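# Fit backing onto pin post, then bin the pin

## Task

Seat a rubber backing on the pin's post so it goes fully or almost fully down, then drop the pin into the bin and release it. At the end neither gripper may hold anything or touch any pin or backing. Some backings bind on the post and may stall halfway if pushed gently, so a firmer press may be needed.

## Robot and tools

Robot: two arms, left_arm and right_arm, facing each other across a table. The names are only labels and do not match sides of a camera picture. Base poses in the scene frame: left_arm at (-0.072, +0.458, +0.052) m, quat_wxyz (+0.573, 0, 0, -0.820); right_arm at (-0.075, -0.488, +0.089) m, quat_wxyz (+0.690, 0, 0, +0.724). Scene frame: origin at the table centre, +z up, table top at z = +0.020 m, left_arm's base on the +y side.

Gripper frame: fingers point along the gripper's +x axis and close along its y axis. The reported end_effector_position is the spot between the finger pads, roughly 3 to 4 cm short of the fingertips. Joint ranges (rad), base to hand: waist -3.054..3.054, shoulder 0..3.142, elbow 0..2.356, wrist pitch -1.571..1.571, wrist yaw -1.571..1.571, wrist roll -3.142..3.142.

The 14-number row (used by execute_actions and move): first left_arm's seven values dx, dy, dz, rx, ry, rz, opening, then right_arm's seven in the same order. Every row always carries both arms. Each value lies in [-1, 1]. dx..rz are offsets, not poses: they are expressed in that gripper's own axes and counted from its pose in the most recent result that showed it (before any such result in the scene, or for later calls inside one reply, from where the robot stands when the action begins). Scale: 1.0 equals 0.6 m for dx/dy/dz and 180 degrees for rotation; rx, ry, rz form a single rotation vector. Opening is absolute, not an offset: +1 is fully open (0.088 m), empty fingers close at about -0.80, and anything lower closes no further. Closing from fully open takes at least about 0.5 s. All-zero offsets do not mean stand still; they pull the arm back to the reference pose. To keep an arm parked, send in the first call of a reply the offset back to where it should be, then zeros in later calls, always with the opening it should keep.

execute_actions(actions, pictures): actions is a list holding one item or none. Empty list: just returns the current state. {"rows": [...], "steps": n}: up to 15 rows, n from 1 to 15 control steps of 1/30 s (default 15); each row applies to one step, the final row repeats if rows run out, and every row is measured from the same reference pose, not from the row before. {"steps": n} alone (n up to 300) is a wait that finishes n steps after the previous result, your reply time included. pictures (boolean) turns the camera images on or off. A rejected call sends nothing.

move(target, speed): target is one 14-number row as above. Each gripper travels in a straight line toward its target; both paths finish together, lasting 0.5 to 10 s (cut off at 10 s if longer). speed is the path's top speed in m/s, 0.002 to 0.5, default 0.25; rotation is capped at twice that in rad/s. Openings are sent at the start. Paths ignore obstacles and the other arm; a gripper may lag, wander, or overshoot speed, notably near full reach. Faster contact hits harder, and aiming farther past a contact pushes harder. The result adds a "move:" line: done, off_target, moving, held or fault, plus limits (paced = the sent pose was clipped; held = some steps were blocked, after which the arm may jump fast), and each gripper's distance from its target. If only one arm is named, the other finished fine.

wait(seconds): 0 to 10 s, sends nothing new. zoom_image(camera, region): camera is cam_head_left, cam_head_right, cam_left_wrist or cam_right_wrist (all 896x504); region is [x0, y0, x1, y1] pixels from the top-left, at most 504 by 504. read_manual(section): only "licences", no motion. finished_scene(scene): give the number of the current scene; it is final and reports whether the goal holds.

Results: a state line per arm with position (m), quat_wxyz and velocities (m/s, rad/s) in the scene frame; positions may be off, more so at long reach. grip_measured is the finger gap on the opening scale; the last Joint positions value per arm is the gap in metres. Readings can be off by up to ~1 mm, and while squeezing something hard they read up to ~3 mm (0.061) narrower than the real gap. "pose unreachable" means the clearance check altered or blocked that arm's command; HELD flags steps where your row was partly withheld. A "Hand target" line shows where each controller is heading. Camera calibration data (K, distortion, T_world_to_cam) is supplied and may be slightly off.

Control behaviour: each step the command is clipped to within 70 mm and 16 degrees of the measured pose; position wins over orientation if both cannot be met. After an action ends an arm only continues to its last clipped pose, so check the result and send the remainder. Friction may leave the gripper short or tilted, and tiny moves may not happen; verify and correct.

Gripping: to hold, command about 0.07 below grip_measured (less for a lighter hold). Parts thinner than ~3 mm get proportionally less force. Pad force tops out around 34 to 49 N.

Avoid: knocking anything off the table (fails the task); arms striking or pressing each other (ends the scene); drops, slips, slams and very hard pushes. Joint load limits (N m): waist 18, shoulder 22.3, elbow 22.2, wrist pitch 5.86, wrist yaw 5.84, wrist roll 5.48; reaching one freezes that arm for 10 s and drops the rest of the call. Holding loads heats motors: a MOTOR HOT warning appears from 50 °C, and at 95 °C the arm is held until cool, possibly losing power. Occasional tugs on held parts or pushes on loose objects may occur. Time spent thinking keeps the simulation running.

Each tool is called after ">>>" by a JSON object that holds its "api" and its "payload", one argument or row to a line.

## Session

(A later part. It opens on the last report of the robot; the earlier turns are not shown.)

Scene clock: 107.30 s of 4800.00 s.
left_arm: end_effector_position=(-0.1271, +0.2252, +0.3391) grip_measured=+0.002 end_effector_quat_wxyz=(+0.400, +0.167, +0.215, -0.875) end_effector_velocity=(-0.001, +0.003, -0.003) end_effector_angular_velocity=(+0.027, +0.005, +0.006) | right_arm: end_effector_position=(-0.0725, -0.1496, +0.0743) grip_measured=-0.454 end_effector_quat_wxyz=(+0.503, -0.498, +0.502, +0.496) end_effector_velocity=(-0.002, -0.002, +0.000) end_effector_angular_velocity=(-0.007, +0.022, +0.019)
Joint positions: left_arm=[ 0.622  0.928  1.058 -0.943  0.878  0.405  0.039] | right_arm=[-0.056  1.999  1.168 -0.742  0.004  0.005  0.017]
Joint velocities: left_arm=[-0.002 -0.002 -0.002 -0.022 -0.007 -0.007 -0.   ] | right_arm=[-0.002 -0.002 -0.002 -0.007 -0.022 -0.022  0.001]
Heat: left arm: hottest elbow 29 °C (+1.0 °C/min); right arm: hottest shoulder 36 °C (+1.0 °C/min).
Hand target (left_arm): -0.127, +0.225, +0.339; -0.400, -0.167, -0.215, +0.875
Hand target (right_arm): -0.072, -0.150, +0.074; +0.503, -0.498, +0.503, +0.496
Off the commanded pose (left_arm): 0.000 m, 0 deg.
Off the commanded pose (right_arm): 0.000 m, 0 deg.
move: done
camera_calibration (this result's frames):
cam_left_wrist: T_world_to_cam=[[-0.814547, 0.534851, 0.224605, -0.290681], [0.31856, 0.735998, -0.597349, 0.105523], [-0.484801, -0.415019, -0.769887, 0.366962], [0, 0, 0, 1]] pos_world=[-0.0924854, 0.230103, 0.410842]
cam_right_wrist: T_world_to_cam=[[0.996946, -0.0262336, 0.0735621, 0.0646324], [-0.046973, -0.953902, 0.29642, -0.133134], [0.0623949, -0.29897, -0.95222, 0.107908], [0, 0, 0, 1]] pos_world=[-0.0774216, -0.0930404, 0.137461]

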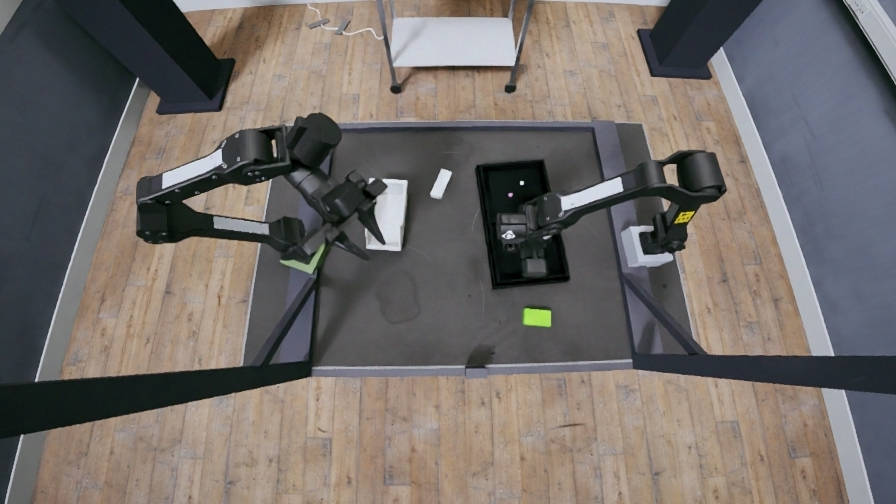

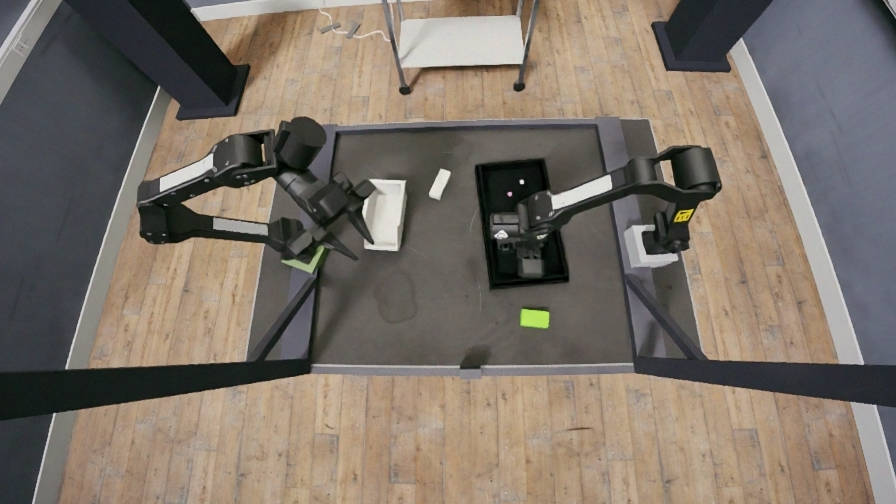

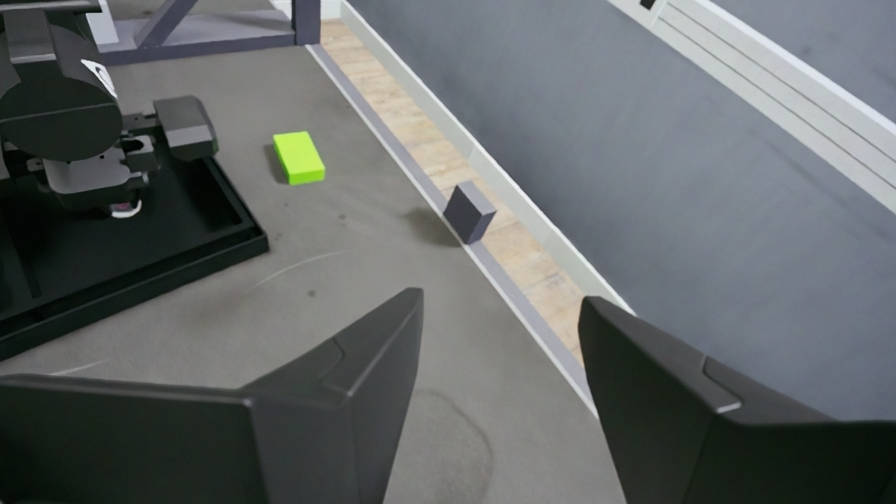

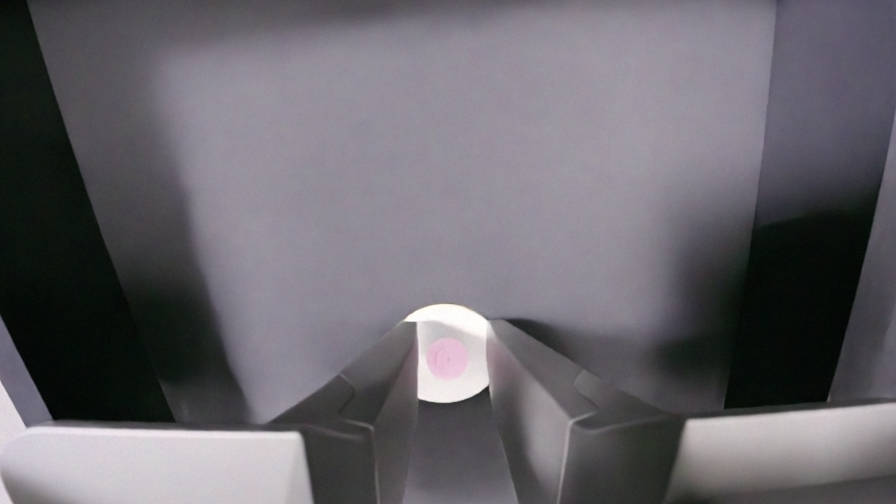

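>>> {"api": "move", "payload": {
  "target": [0,0,0,0,0,0,0,0,0.004,-0.008,0,0,0,-0.62],
  "speed": 0.01
}}

>>> {"api": "zoom_image", "payload": {
  "camera": "cam_right_wrist",
  "region": [350,270,550,420]
}}

Scene clock: 111.37 s of 4800.00 s.
left_arm: end_effector_position=(-0.1271, +0.2252, +0.3391) grip_measured=+0.002 end_effector_quat_wxyz=(+0.400, +0.167, +0.215, -0.875) end_effector_velocity=(+0.003, -0.001, -0.004) end_effector_angular_velocity=(+0.011, -0.017, +0.014) | right_arm: end_effector_position=(-0.0739, -0.1522, +0.0734) grip_measured=-0.618 end_effector_quat_wxyz=(+0.503, -0.499, +0.503, +0.495) end_effector_velocity=(+0.002, -0.007, +0.001) end_effector_angular_velocity=(-0.022, -0.007, -0.024)
Joint positions: left_arm=[ 0.622  0.928  1.058 -0.943  0.878  0.405  0.039] | right_arm=[-0.051  1.994  1.156 -0.737  0.004  0.009  0.009]
Joint velocities: left_arm=[ 0.002  0.002 -0.002 -0.007 -0.022  0.007 -0.   ] | right_arm=[-0.002 -0.007 -0.007 -0.022  0.007  0.022 -0.   ]
Heat: left arm: hottest elbow 29 °C (+1.0 °C/min); right arm: hottest shoulder 36 °C (+1.0 °C/min).
Hand target (left_arm): -0.127, +0.225, +0.339; -0.400, -0.167, -0.215, +0.875
Hand target (right_arm): -0.075, -0.154, +0.074; +0.503, -0.498, +0.502, +0.496
Off the commanded pose (left_arm): 0.000 m, 0 deg.
Off the commanded pose (right_arm): 0.003 m, 0 deg.
After step 90, 0.30 s passed at rest.
move: done
camera_calibration (this result's frames):
cam_left_wrist: T_world_to_cam=[[-0.814547, 0.534851, 0.224605, -0.290681], [0.31856, 0.735998, -0.597349, 0.105523], [-0.484801, -0.415019, -0.769887, 0.366962], [0, 0, 0, 1]] pos_world=[-0.0924854, 0.230103, 0.410842]
cam_right_wrist: T_world_to_cam=[[0.996945, -0.0260944, 0.0736143, 0.0660764], [-0.0469738, -0.95334, 0.298223, -0.135461], [0.0623975, -0.30077, -0.951653, 0.10597], [0, 0, 0, 1]] pos_world=[-0.07885, -0.0955437, 0.13638]

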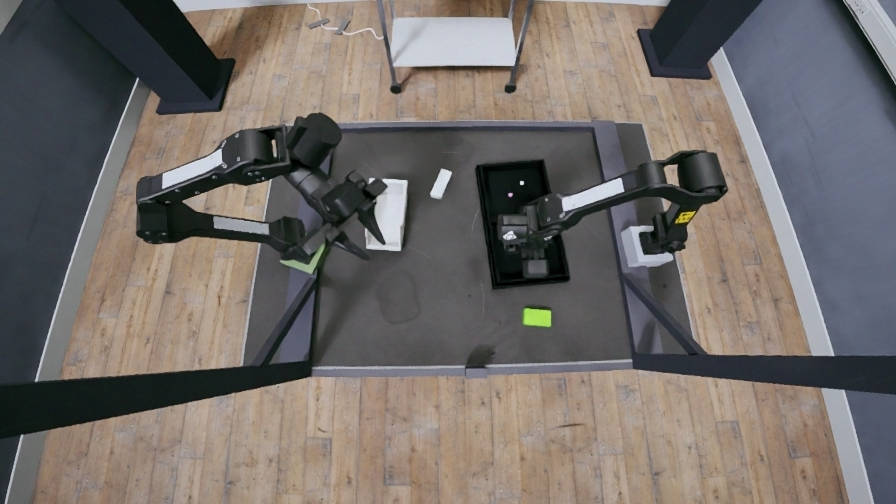

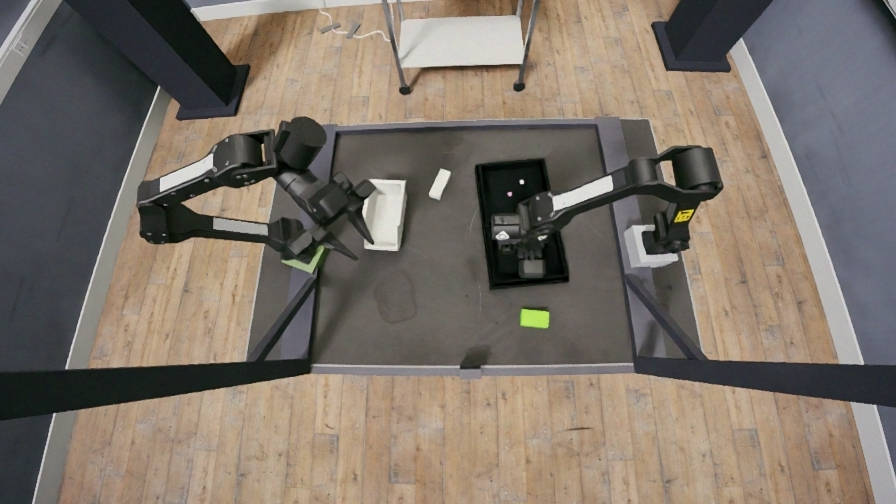

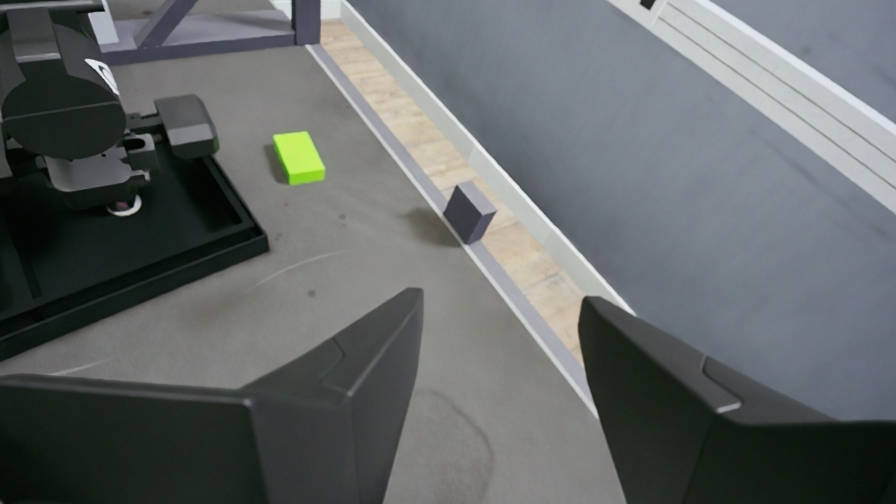

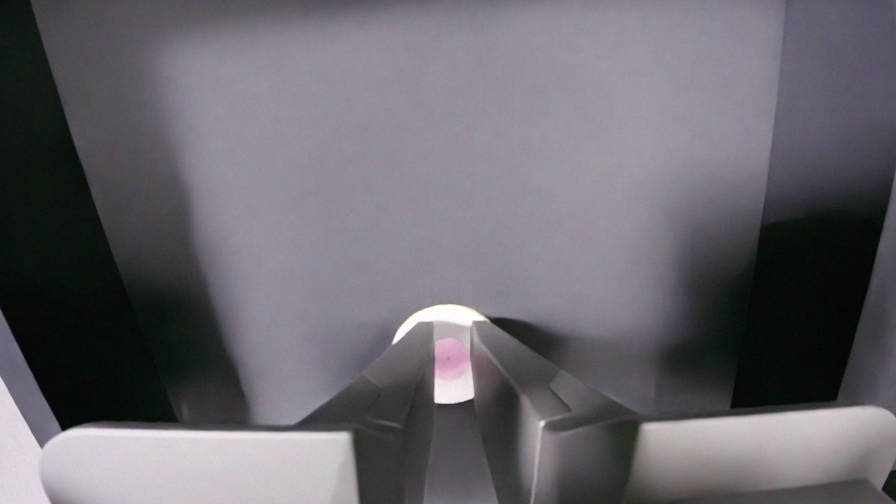

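Region (350, 270, 550, 420) of cam_right_wrist's 896x504 image, scaled by 2.520, with more detail than that image has; it fills the top 378 rows of this view, and the rest is white.

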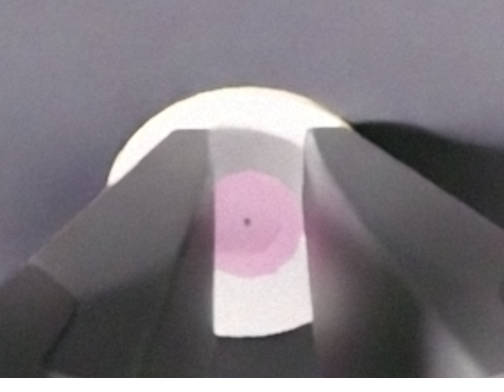

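>>> {"api": "move", "payload": {
  "target": [0,0,0,0,0,0,0,-0.035,0,0,0,0,0,-0.45],
  "speed": 0.02
}}

>>> {"api": "zoom_image", "payload": {
  "camera": "cam_right_wrist",
  "region": [350,250,550,400]
}}

>>> {"api": "zoom_image", "payload": {
  "camera": "cam_left_wrist",
  "region": [90,175,160,230]
}}

Scene clock: 118.17 s of 4800.00 s.
left_arm: end_effector_position=(-0.1271, +0.2252, +0.3391) grip_measured=+0.002 end_effector_quat_wxyz=(+0.400, +0.167, +0.215, -0.875) end_effector_velocity=(-0.003, +0.002, -0.001) end_effector_angular_velocity=(+0.010, +0.012, -0.009) | right_arm: end_effector_position=(-0.0739, -0.1549, +0.0895) grip_measured=-0.452 end_effector_quat_wxyz=(+0.500, -0.502, +0.506, +0.492) end_effector_velocity=(-0.000, -0.000, +0.001) end_effector_angular_velocity=(-0.002, +0.007, -0.010)
Joint positions: left_arm=[ 0.622  0.928  1.058 -0.943  0.878  0.405  0.039] | right_arm=[-0.051  1.961  1.183 -0.81   0.004  0.01   0.017]
Joint velocities: left_arm=[-0.007 -0.002 -0.002 -0.007  0.007 -0.007 -0.   ] | right_arm=[-0.002 -0.002  0.002 -0.007 -0.007  0.007  0.   ]
Heat: left arm: hottest elbow 29 °C (+0.0 °C/min); right arm: hottest shoulder 38 °C (+1.0 °C/min).
Hand target (left_arm): -0.127, +0.225, +0.339; -0.400, -0.167, -0.215, +0.875
Hand target (right_arm): -0.074, -0.152, +0.094; +0.503, -0.499, +0.503, +0.495
Off the commanded pose (left_arm): 0.000 m, 0 deg.
Off the commanded pose (right_arm): 0.006 m, 1 deg.
After step 90, 2.47 s passed at rest.
move: done
camera_calibration (this result's frames):
cam_left_wrist: T_world_to_cam=[[-0.814547, 0.534851, 0.224605, -0.290681], [0.31856, 0.735998, -0.597349, 0.105523], [-0.484801, -0.415019, -0.769887, 0.366962], [0, 0, 0, 1]] pos_world=[-0.0924854, 0.230103, 0.410842]
cam_right_wrist: T_world_to_cam=[[0.996938, -0.0254616, 0.0739353, 0.064892], [-0.0473266, -0.949137, 0.311287, -0.143433], [0.0622488, -0.313833, -0.947435, 0.118108], [0, 0, 0, 1]] pos_world=[-0.0788336, -0.097419, 0.151751]

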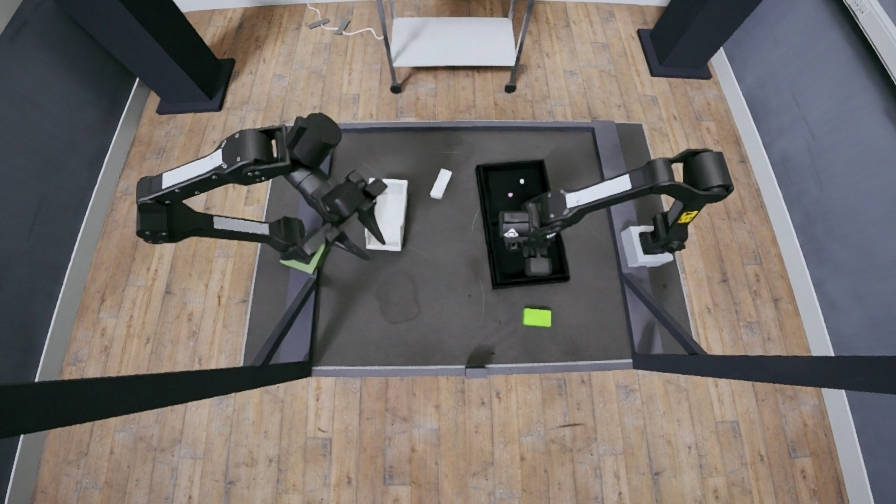

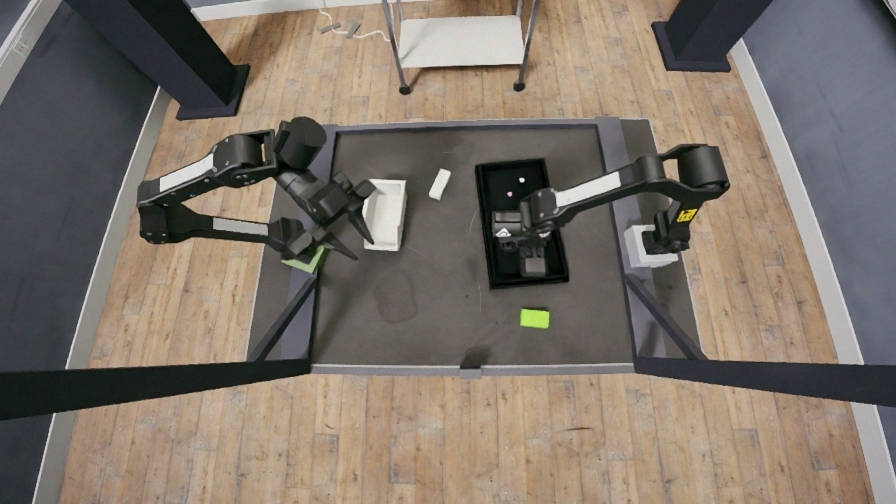

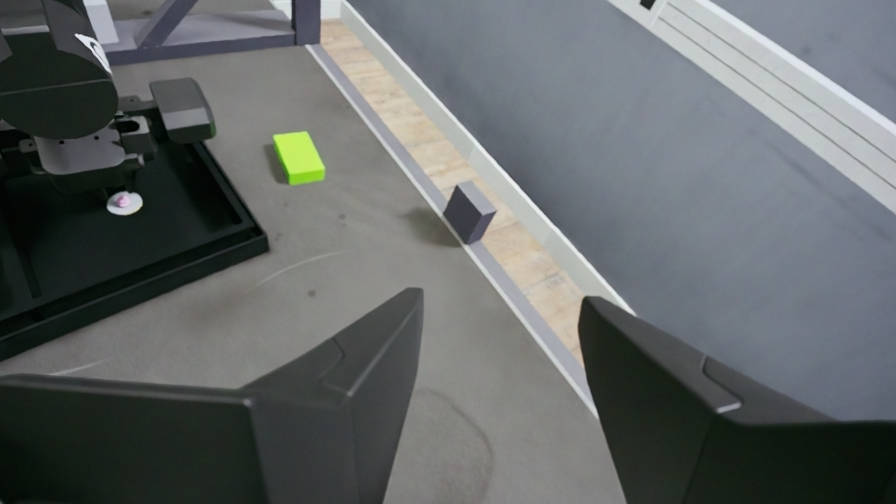

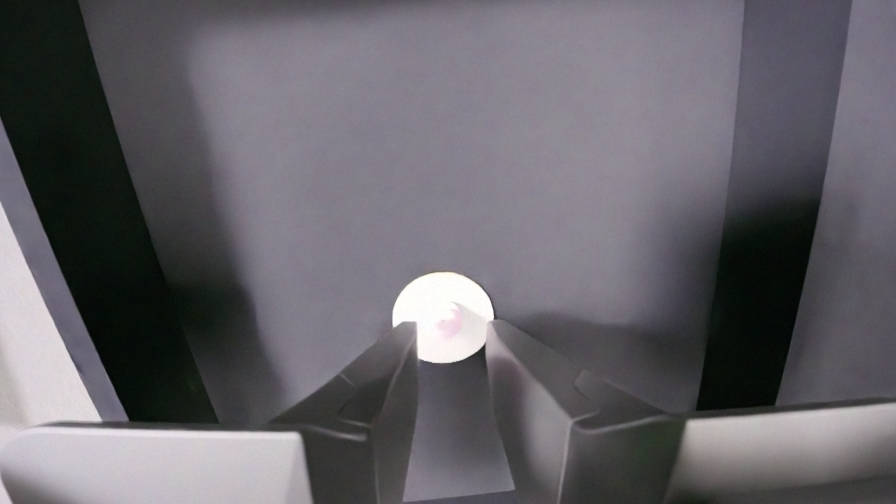

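Region (350, 250, 550, 400) of cam_right_wrist's 896x504 image, scaled by 2.520, with more detail than that image has; it fills the top 378 rows of this view, and the rest is white.

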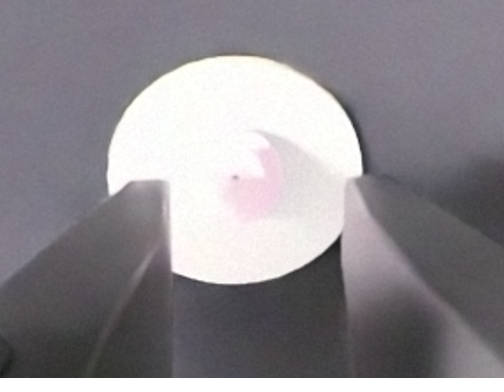

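Region (90, 175, 160, 230) of cam_left_wrist's 896x504 image, scaled by 7.200, with more detail than that image has; it fills the top 396 rows of this view, and the rest is white.

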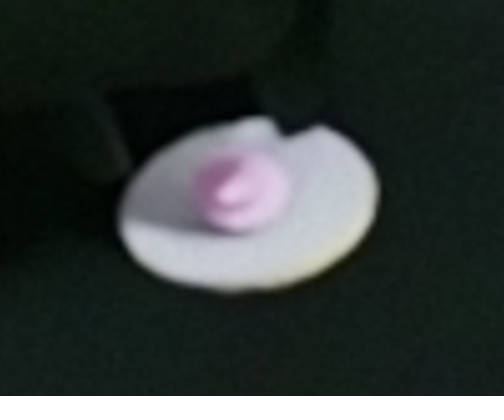

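>>> {"api": "move", "payload": {
  "target": [0,0,0,0,0,0,0,0.028,0.005,-0.005,0,0,0,-0.6],
  "speed": 0.012
}}

>>> {"api": "zoom_image", "payload": {
  "camera": "cam_right_wrist",
  "region": [350,250,550,400]
}}

Scene clock: 123.33 s of 4800.00 s.
left_arm: end_effector_position=(-0.1271, +0.2252, +0.3391) grip_measured=+0.002 end_effector_quat_wxyz=(+0.400, +0.167, +0.215, -0.875) end_effector_velocity=(+0.002, +0.002, -0.003) end_effector_angular_velocity=(+0.025, -0.006, +0.021) | right_arm: end_effector_position=(-0.0759, -0.1537, +0.0793) grip_measured=-0.598 end_effector_quat_wxyz=(+0.505, -0.497, +0.501, +0.497) end_effector_velocity=(-0.000, +0.004, -0.001) end_effector_angular_velocity=(+0.017, +0.007, +0.005)
Joint positions: left_arm=[ 0.622  0.928  1.058 -0.943  0.878  0.405  0.039] | right_arm=[-0.045  1.971  1.151 -0.747  0.004  0.016  0.01 ]
Joint velocities: left_arm=[ 0.002 -0.002  0.002 -0.022 -0.022 -0.007  0.   ] | right_arm=[-0.002  0.002 -0.002  0.022 -0.007 -0.007  0.   ]
Heat: left arm: hottest elbow 29 °C (+0.0 °C/min); right arm: hottest shoulder 38 °C (+0.0 °C/min).
Hand target (left_arm): -0.127, +0.225, +0.339; -0.400, -0.167, -0.215, +0.875
Hand target (right_arm): -0.077, -0.158, +0.073; +0.500, -0.502, +0.506, +0.492
Off the commanded pose (left_arm): 0.000 m, 0 deg.
Off the commanded pose (right_arm): 0.008 m, 1 deg.
After step 90, 0.50 s passed at rest.
move: done
camera_calibration (this result's frames):
cam_left_wrist: T_world_to_cam=[[-0.814547, 0.534851, 0.224605, -0.290681], [0.31856, 0.735998, -0.597349, 0.105523], [-0.484801, -0.415019, -0.769887, 0.366962], [0, 0, 0, 1]] pos_world=[-0.0924854, 0.230103, 0.410842]
cam_right_wrist: T_world_to_cam=[[0.996925, -0.0273618, 0.0734301, 0.0674541], [-0.0477019, -0.955336, 0.291645, -0.138647], [0.0621705, -0.294251, -0.953704, 0.112471], [0, 0, 0, 1]] pos_world=[-0.0808528, -0.0975146, 0.142747]

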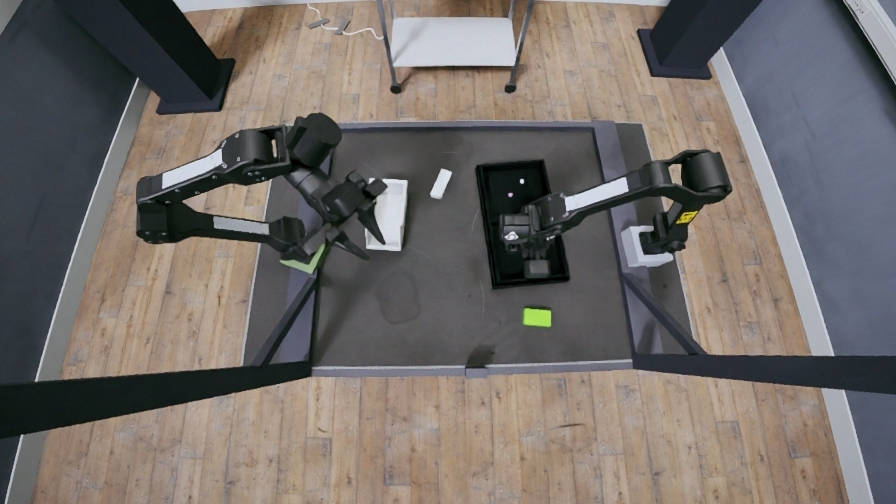

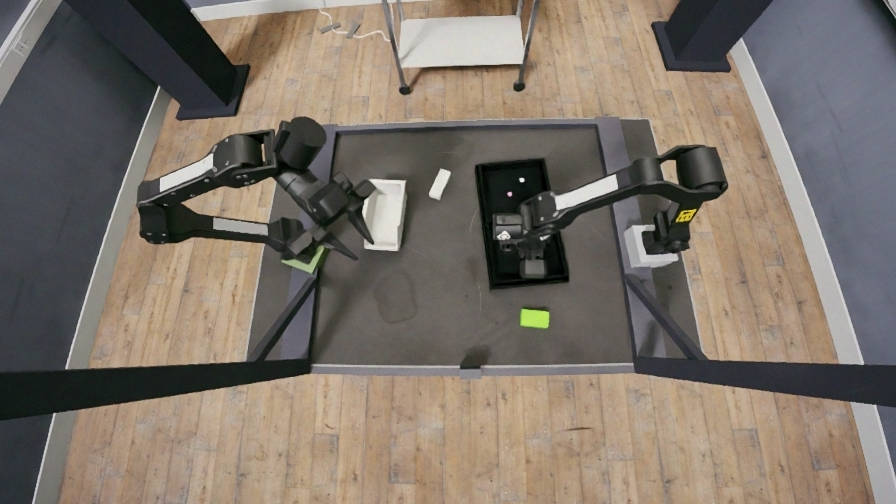

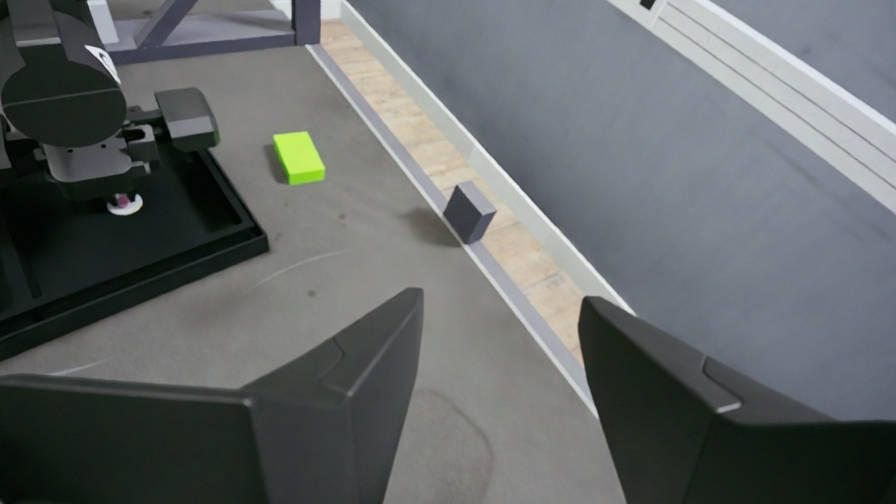

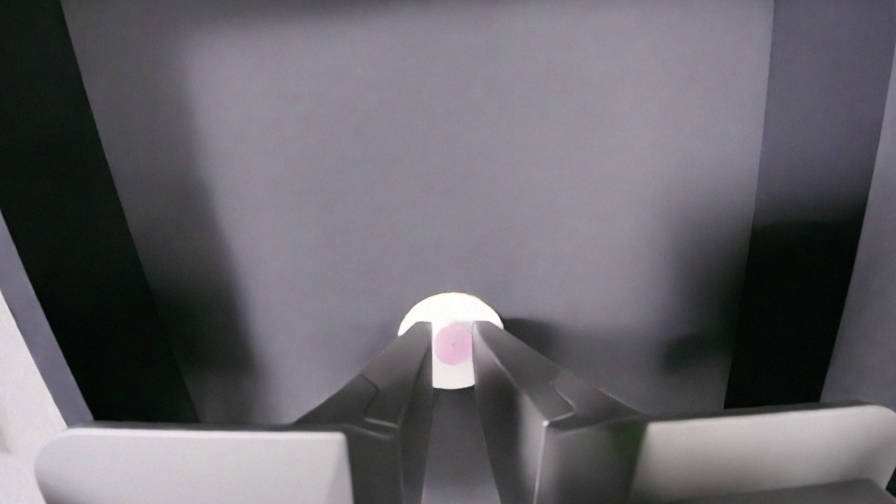

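Region (350, 250, 550, 400) of cam_right_wrist's 896x504 image, scaled by 2.520, with more detail than that image has; it fills the top 378 rows of this view, and the rest is white.

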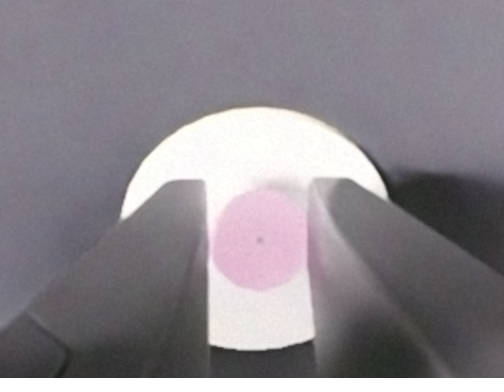

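>>> {"api": "move", "payload": {
  "target": [0,0,0,0,0,0,0,0.022,0,-0.013,0,0.006,0,-0.63],
  "speed": 0.008
}}

>>> {"api": "zoom_image", "payload": {
  "camera": "cam_right_wrist",
  "region": [350,250,550,400]
}}

Scene clock: 129.67 s of 4800.00 s.
left_arm: end_effector_position=(-0.1271, +0.2252, +0.3391) grip_measured=+0.002 end_effector_quat_wxyz=(+0.400, +0.167, +0.215, -0.875) end_effector_velocity=(-0.000, +0.001, -0.002) end_effector_angular_velocity=(+0.004, -0.008, -0.001) | right_arm: end_effector_position=(-0.0759, -0.1554, +0.0740) grip_measured=-0.628 end_effector_quat_wxyz=(+0.507, -0.495, +0.499, +0.499) end_effector_velocity=(-0.002, -0.005, -0.002) end_effector_angular_velocity=(-0.017, +0.007, +0.024)
Joint positions: left_arm=[ 0.622  0.928  1.058 -0.943  0.878  0.405  0.039] | right_arm=[-0.045  1.972  1.126 -0.714  0.004  0.016  0.008]
Joint velocities: left_arm=[-0.002 -0.002 -0.002 -0.007 -0.007  0.007 -0.   ] | right_arm=[ 0.002  0.002 -0.007 -0.007 -0.007 -0.022 -0.   ]
Heat: left arm: hottest elbow 29 °C (+0.0 °C/min); right arm: hottest shoulder 38 °C (+1.0 °C/min).
Hand target (left_arm): -0.127, +0.225, +0.339; -0.400, -0.167, -0.215, +0.875
Hand target (right_arm): -0.076, -0.162, +0.066; +0.500, -0.502, +0.506, +0.492
Off the commanded pose (left_arm): 0.000 m, 0 deg.
Off the commanded pose (right_arm): 0.010 m, 2 deg.
After step 90, 1.20 s passed at rest.
move: off_target (right_arm)
camera_calibration (this result's frames):
cam_left_wrist: T_world_to_cam=[[-0.814547, 0.534851, 0.224605, -0.290681], [0.31856, 0.735998, -0.597349, 0.105523], [-0.484801, -0.415019, -0.769887, 0.366962], [0, 0, 0, 1]] pos_world=[-0.0924854, 0.230103, 0.410842]
cam_right_wrist: T_world_to_cam=[[0.996927, -0.027949, 0.0731814, 0.0677176], [-0.0476941, -0.957642, 0.283984, -0.138526], [0.0621446, -0.286601, -0.956032, 0.108279], [0, 0, 0, 1]] pos_world=[-0.0808453, -0.0997327, 0.137902]

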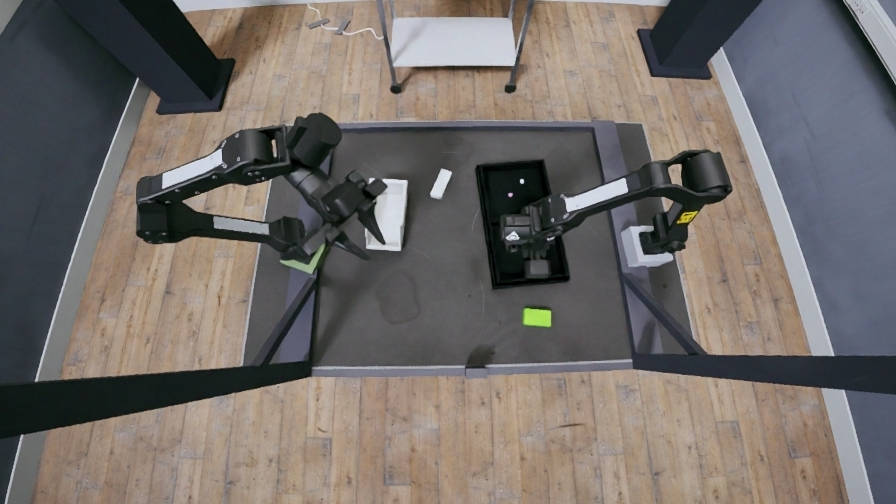

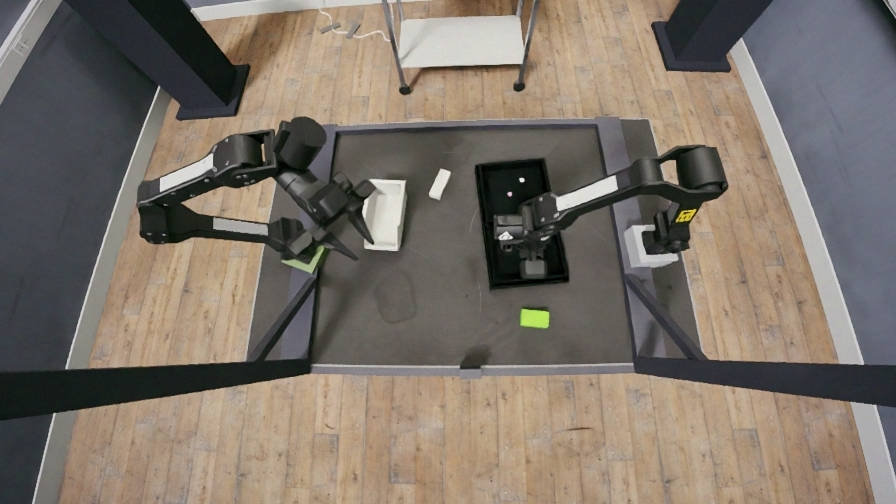

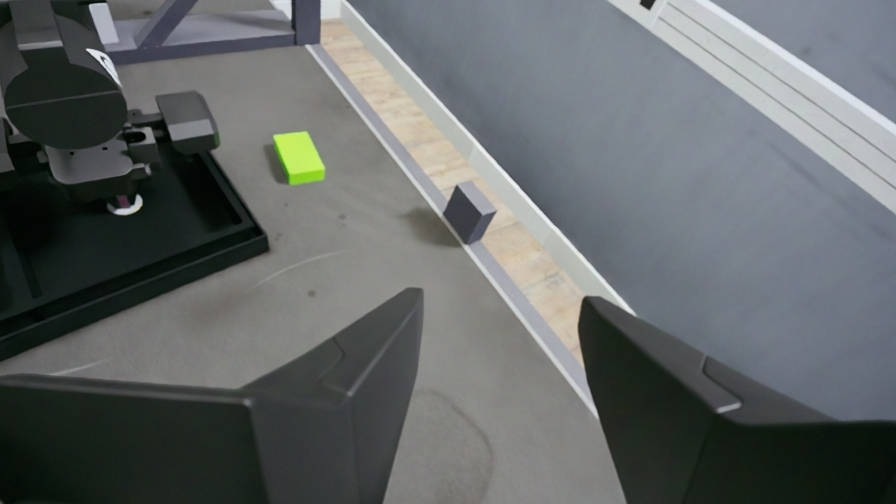

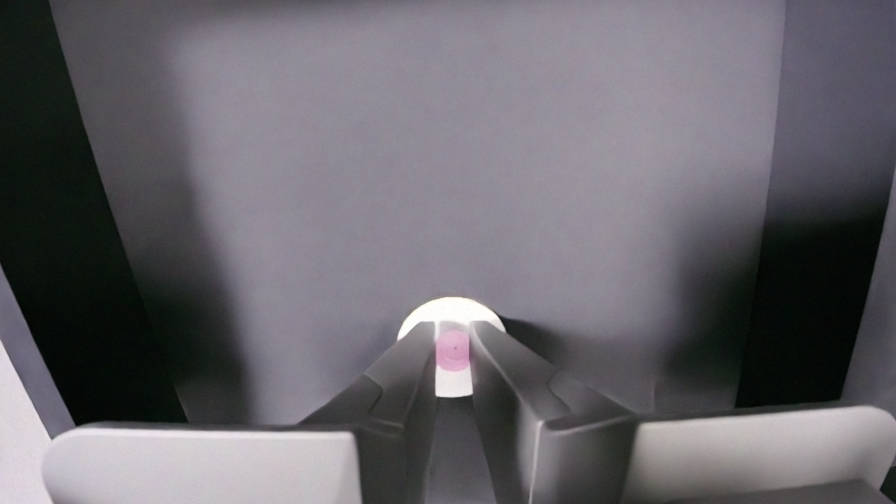

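Region (350, 250, 550, 400) of cam_right_wrist's 896x504 image, scaled by 2.520, with more detail than that image has; it fills the top 378 rows of this view, and the rest is white.

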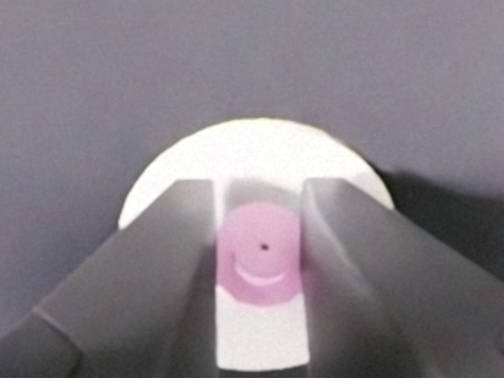

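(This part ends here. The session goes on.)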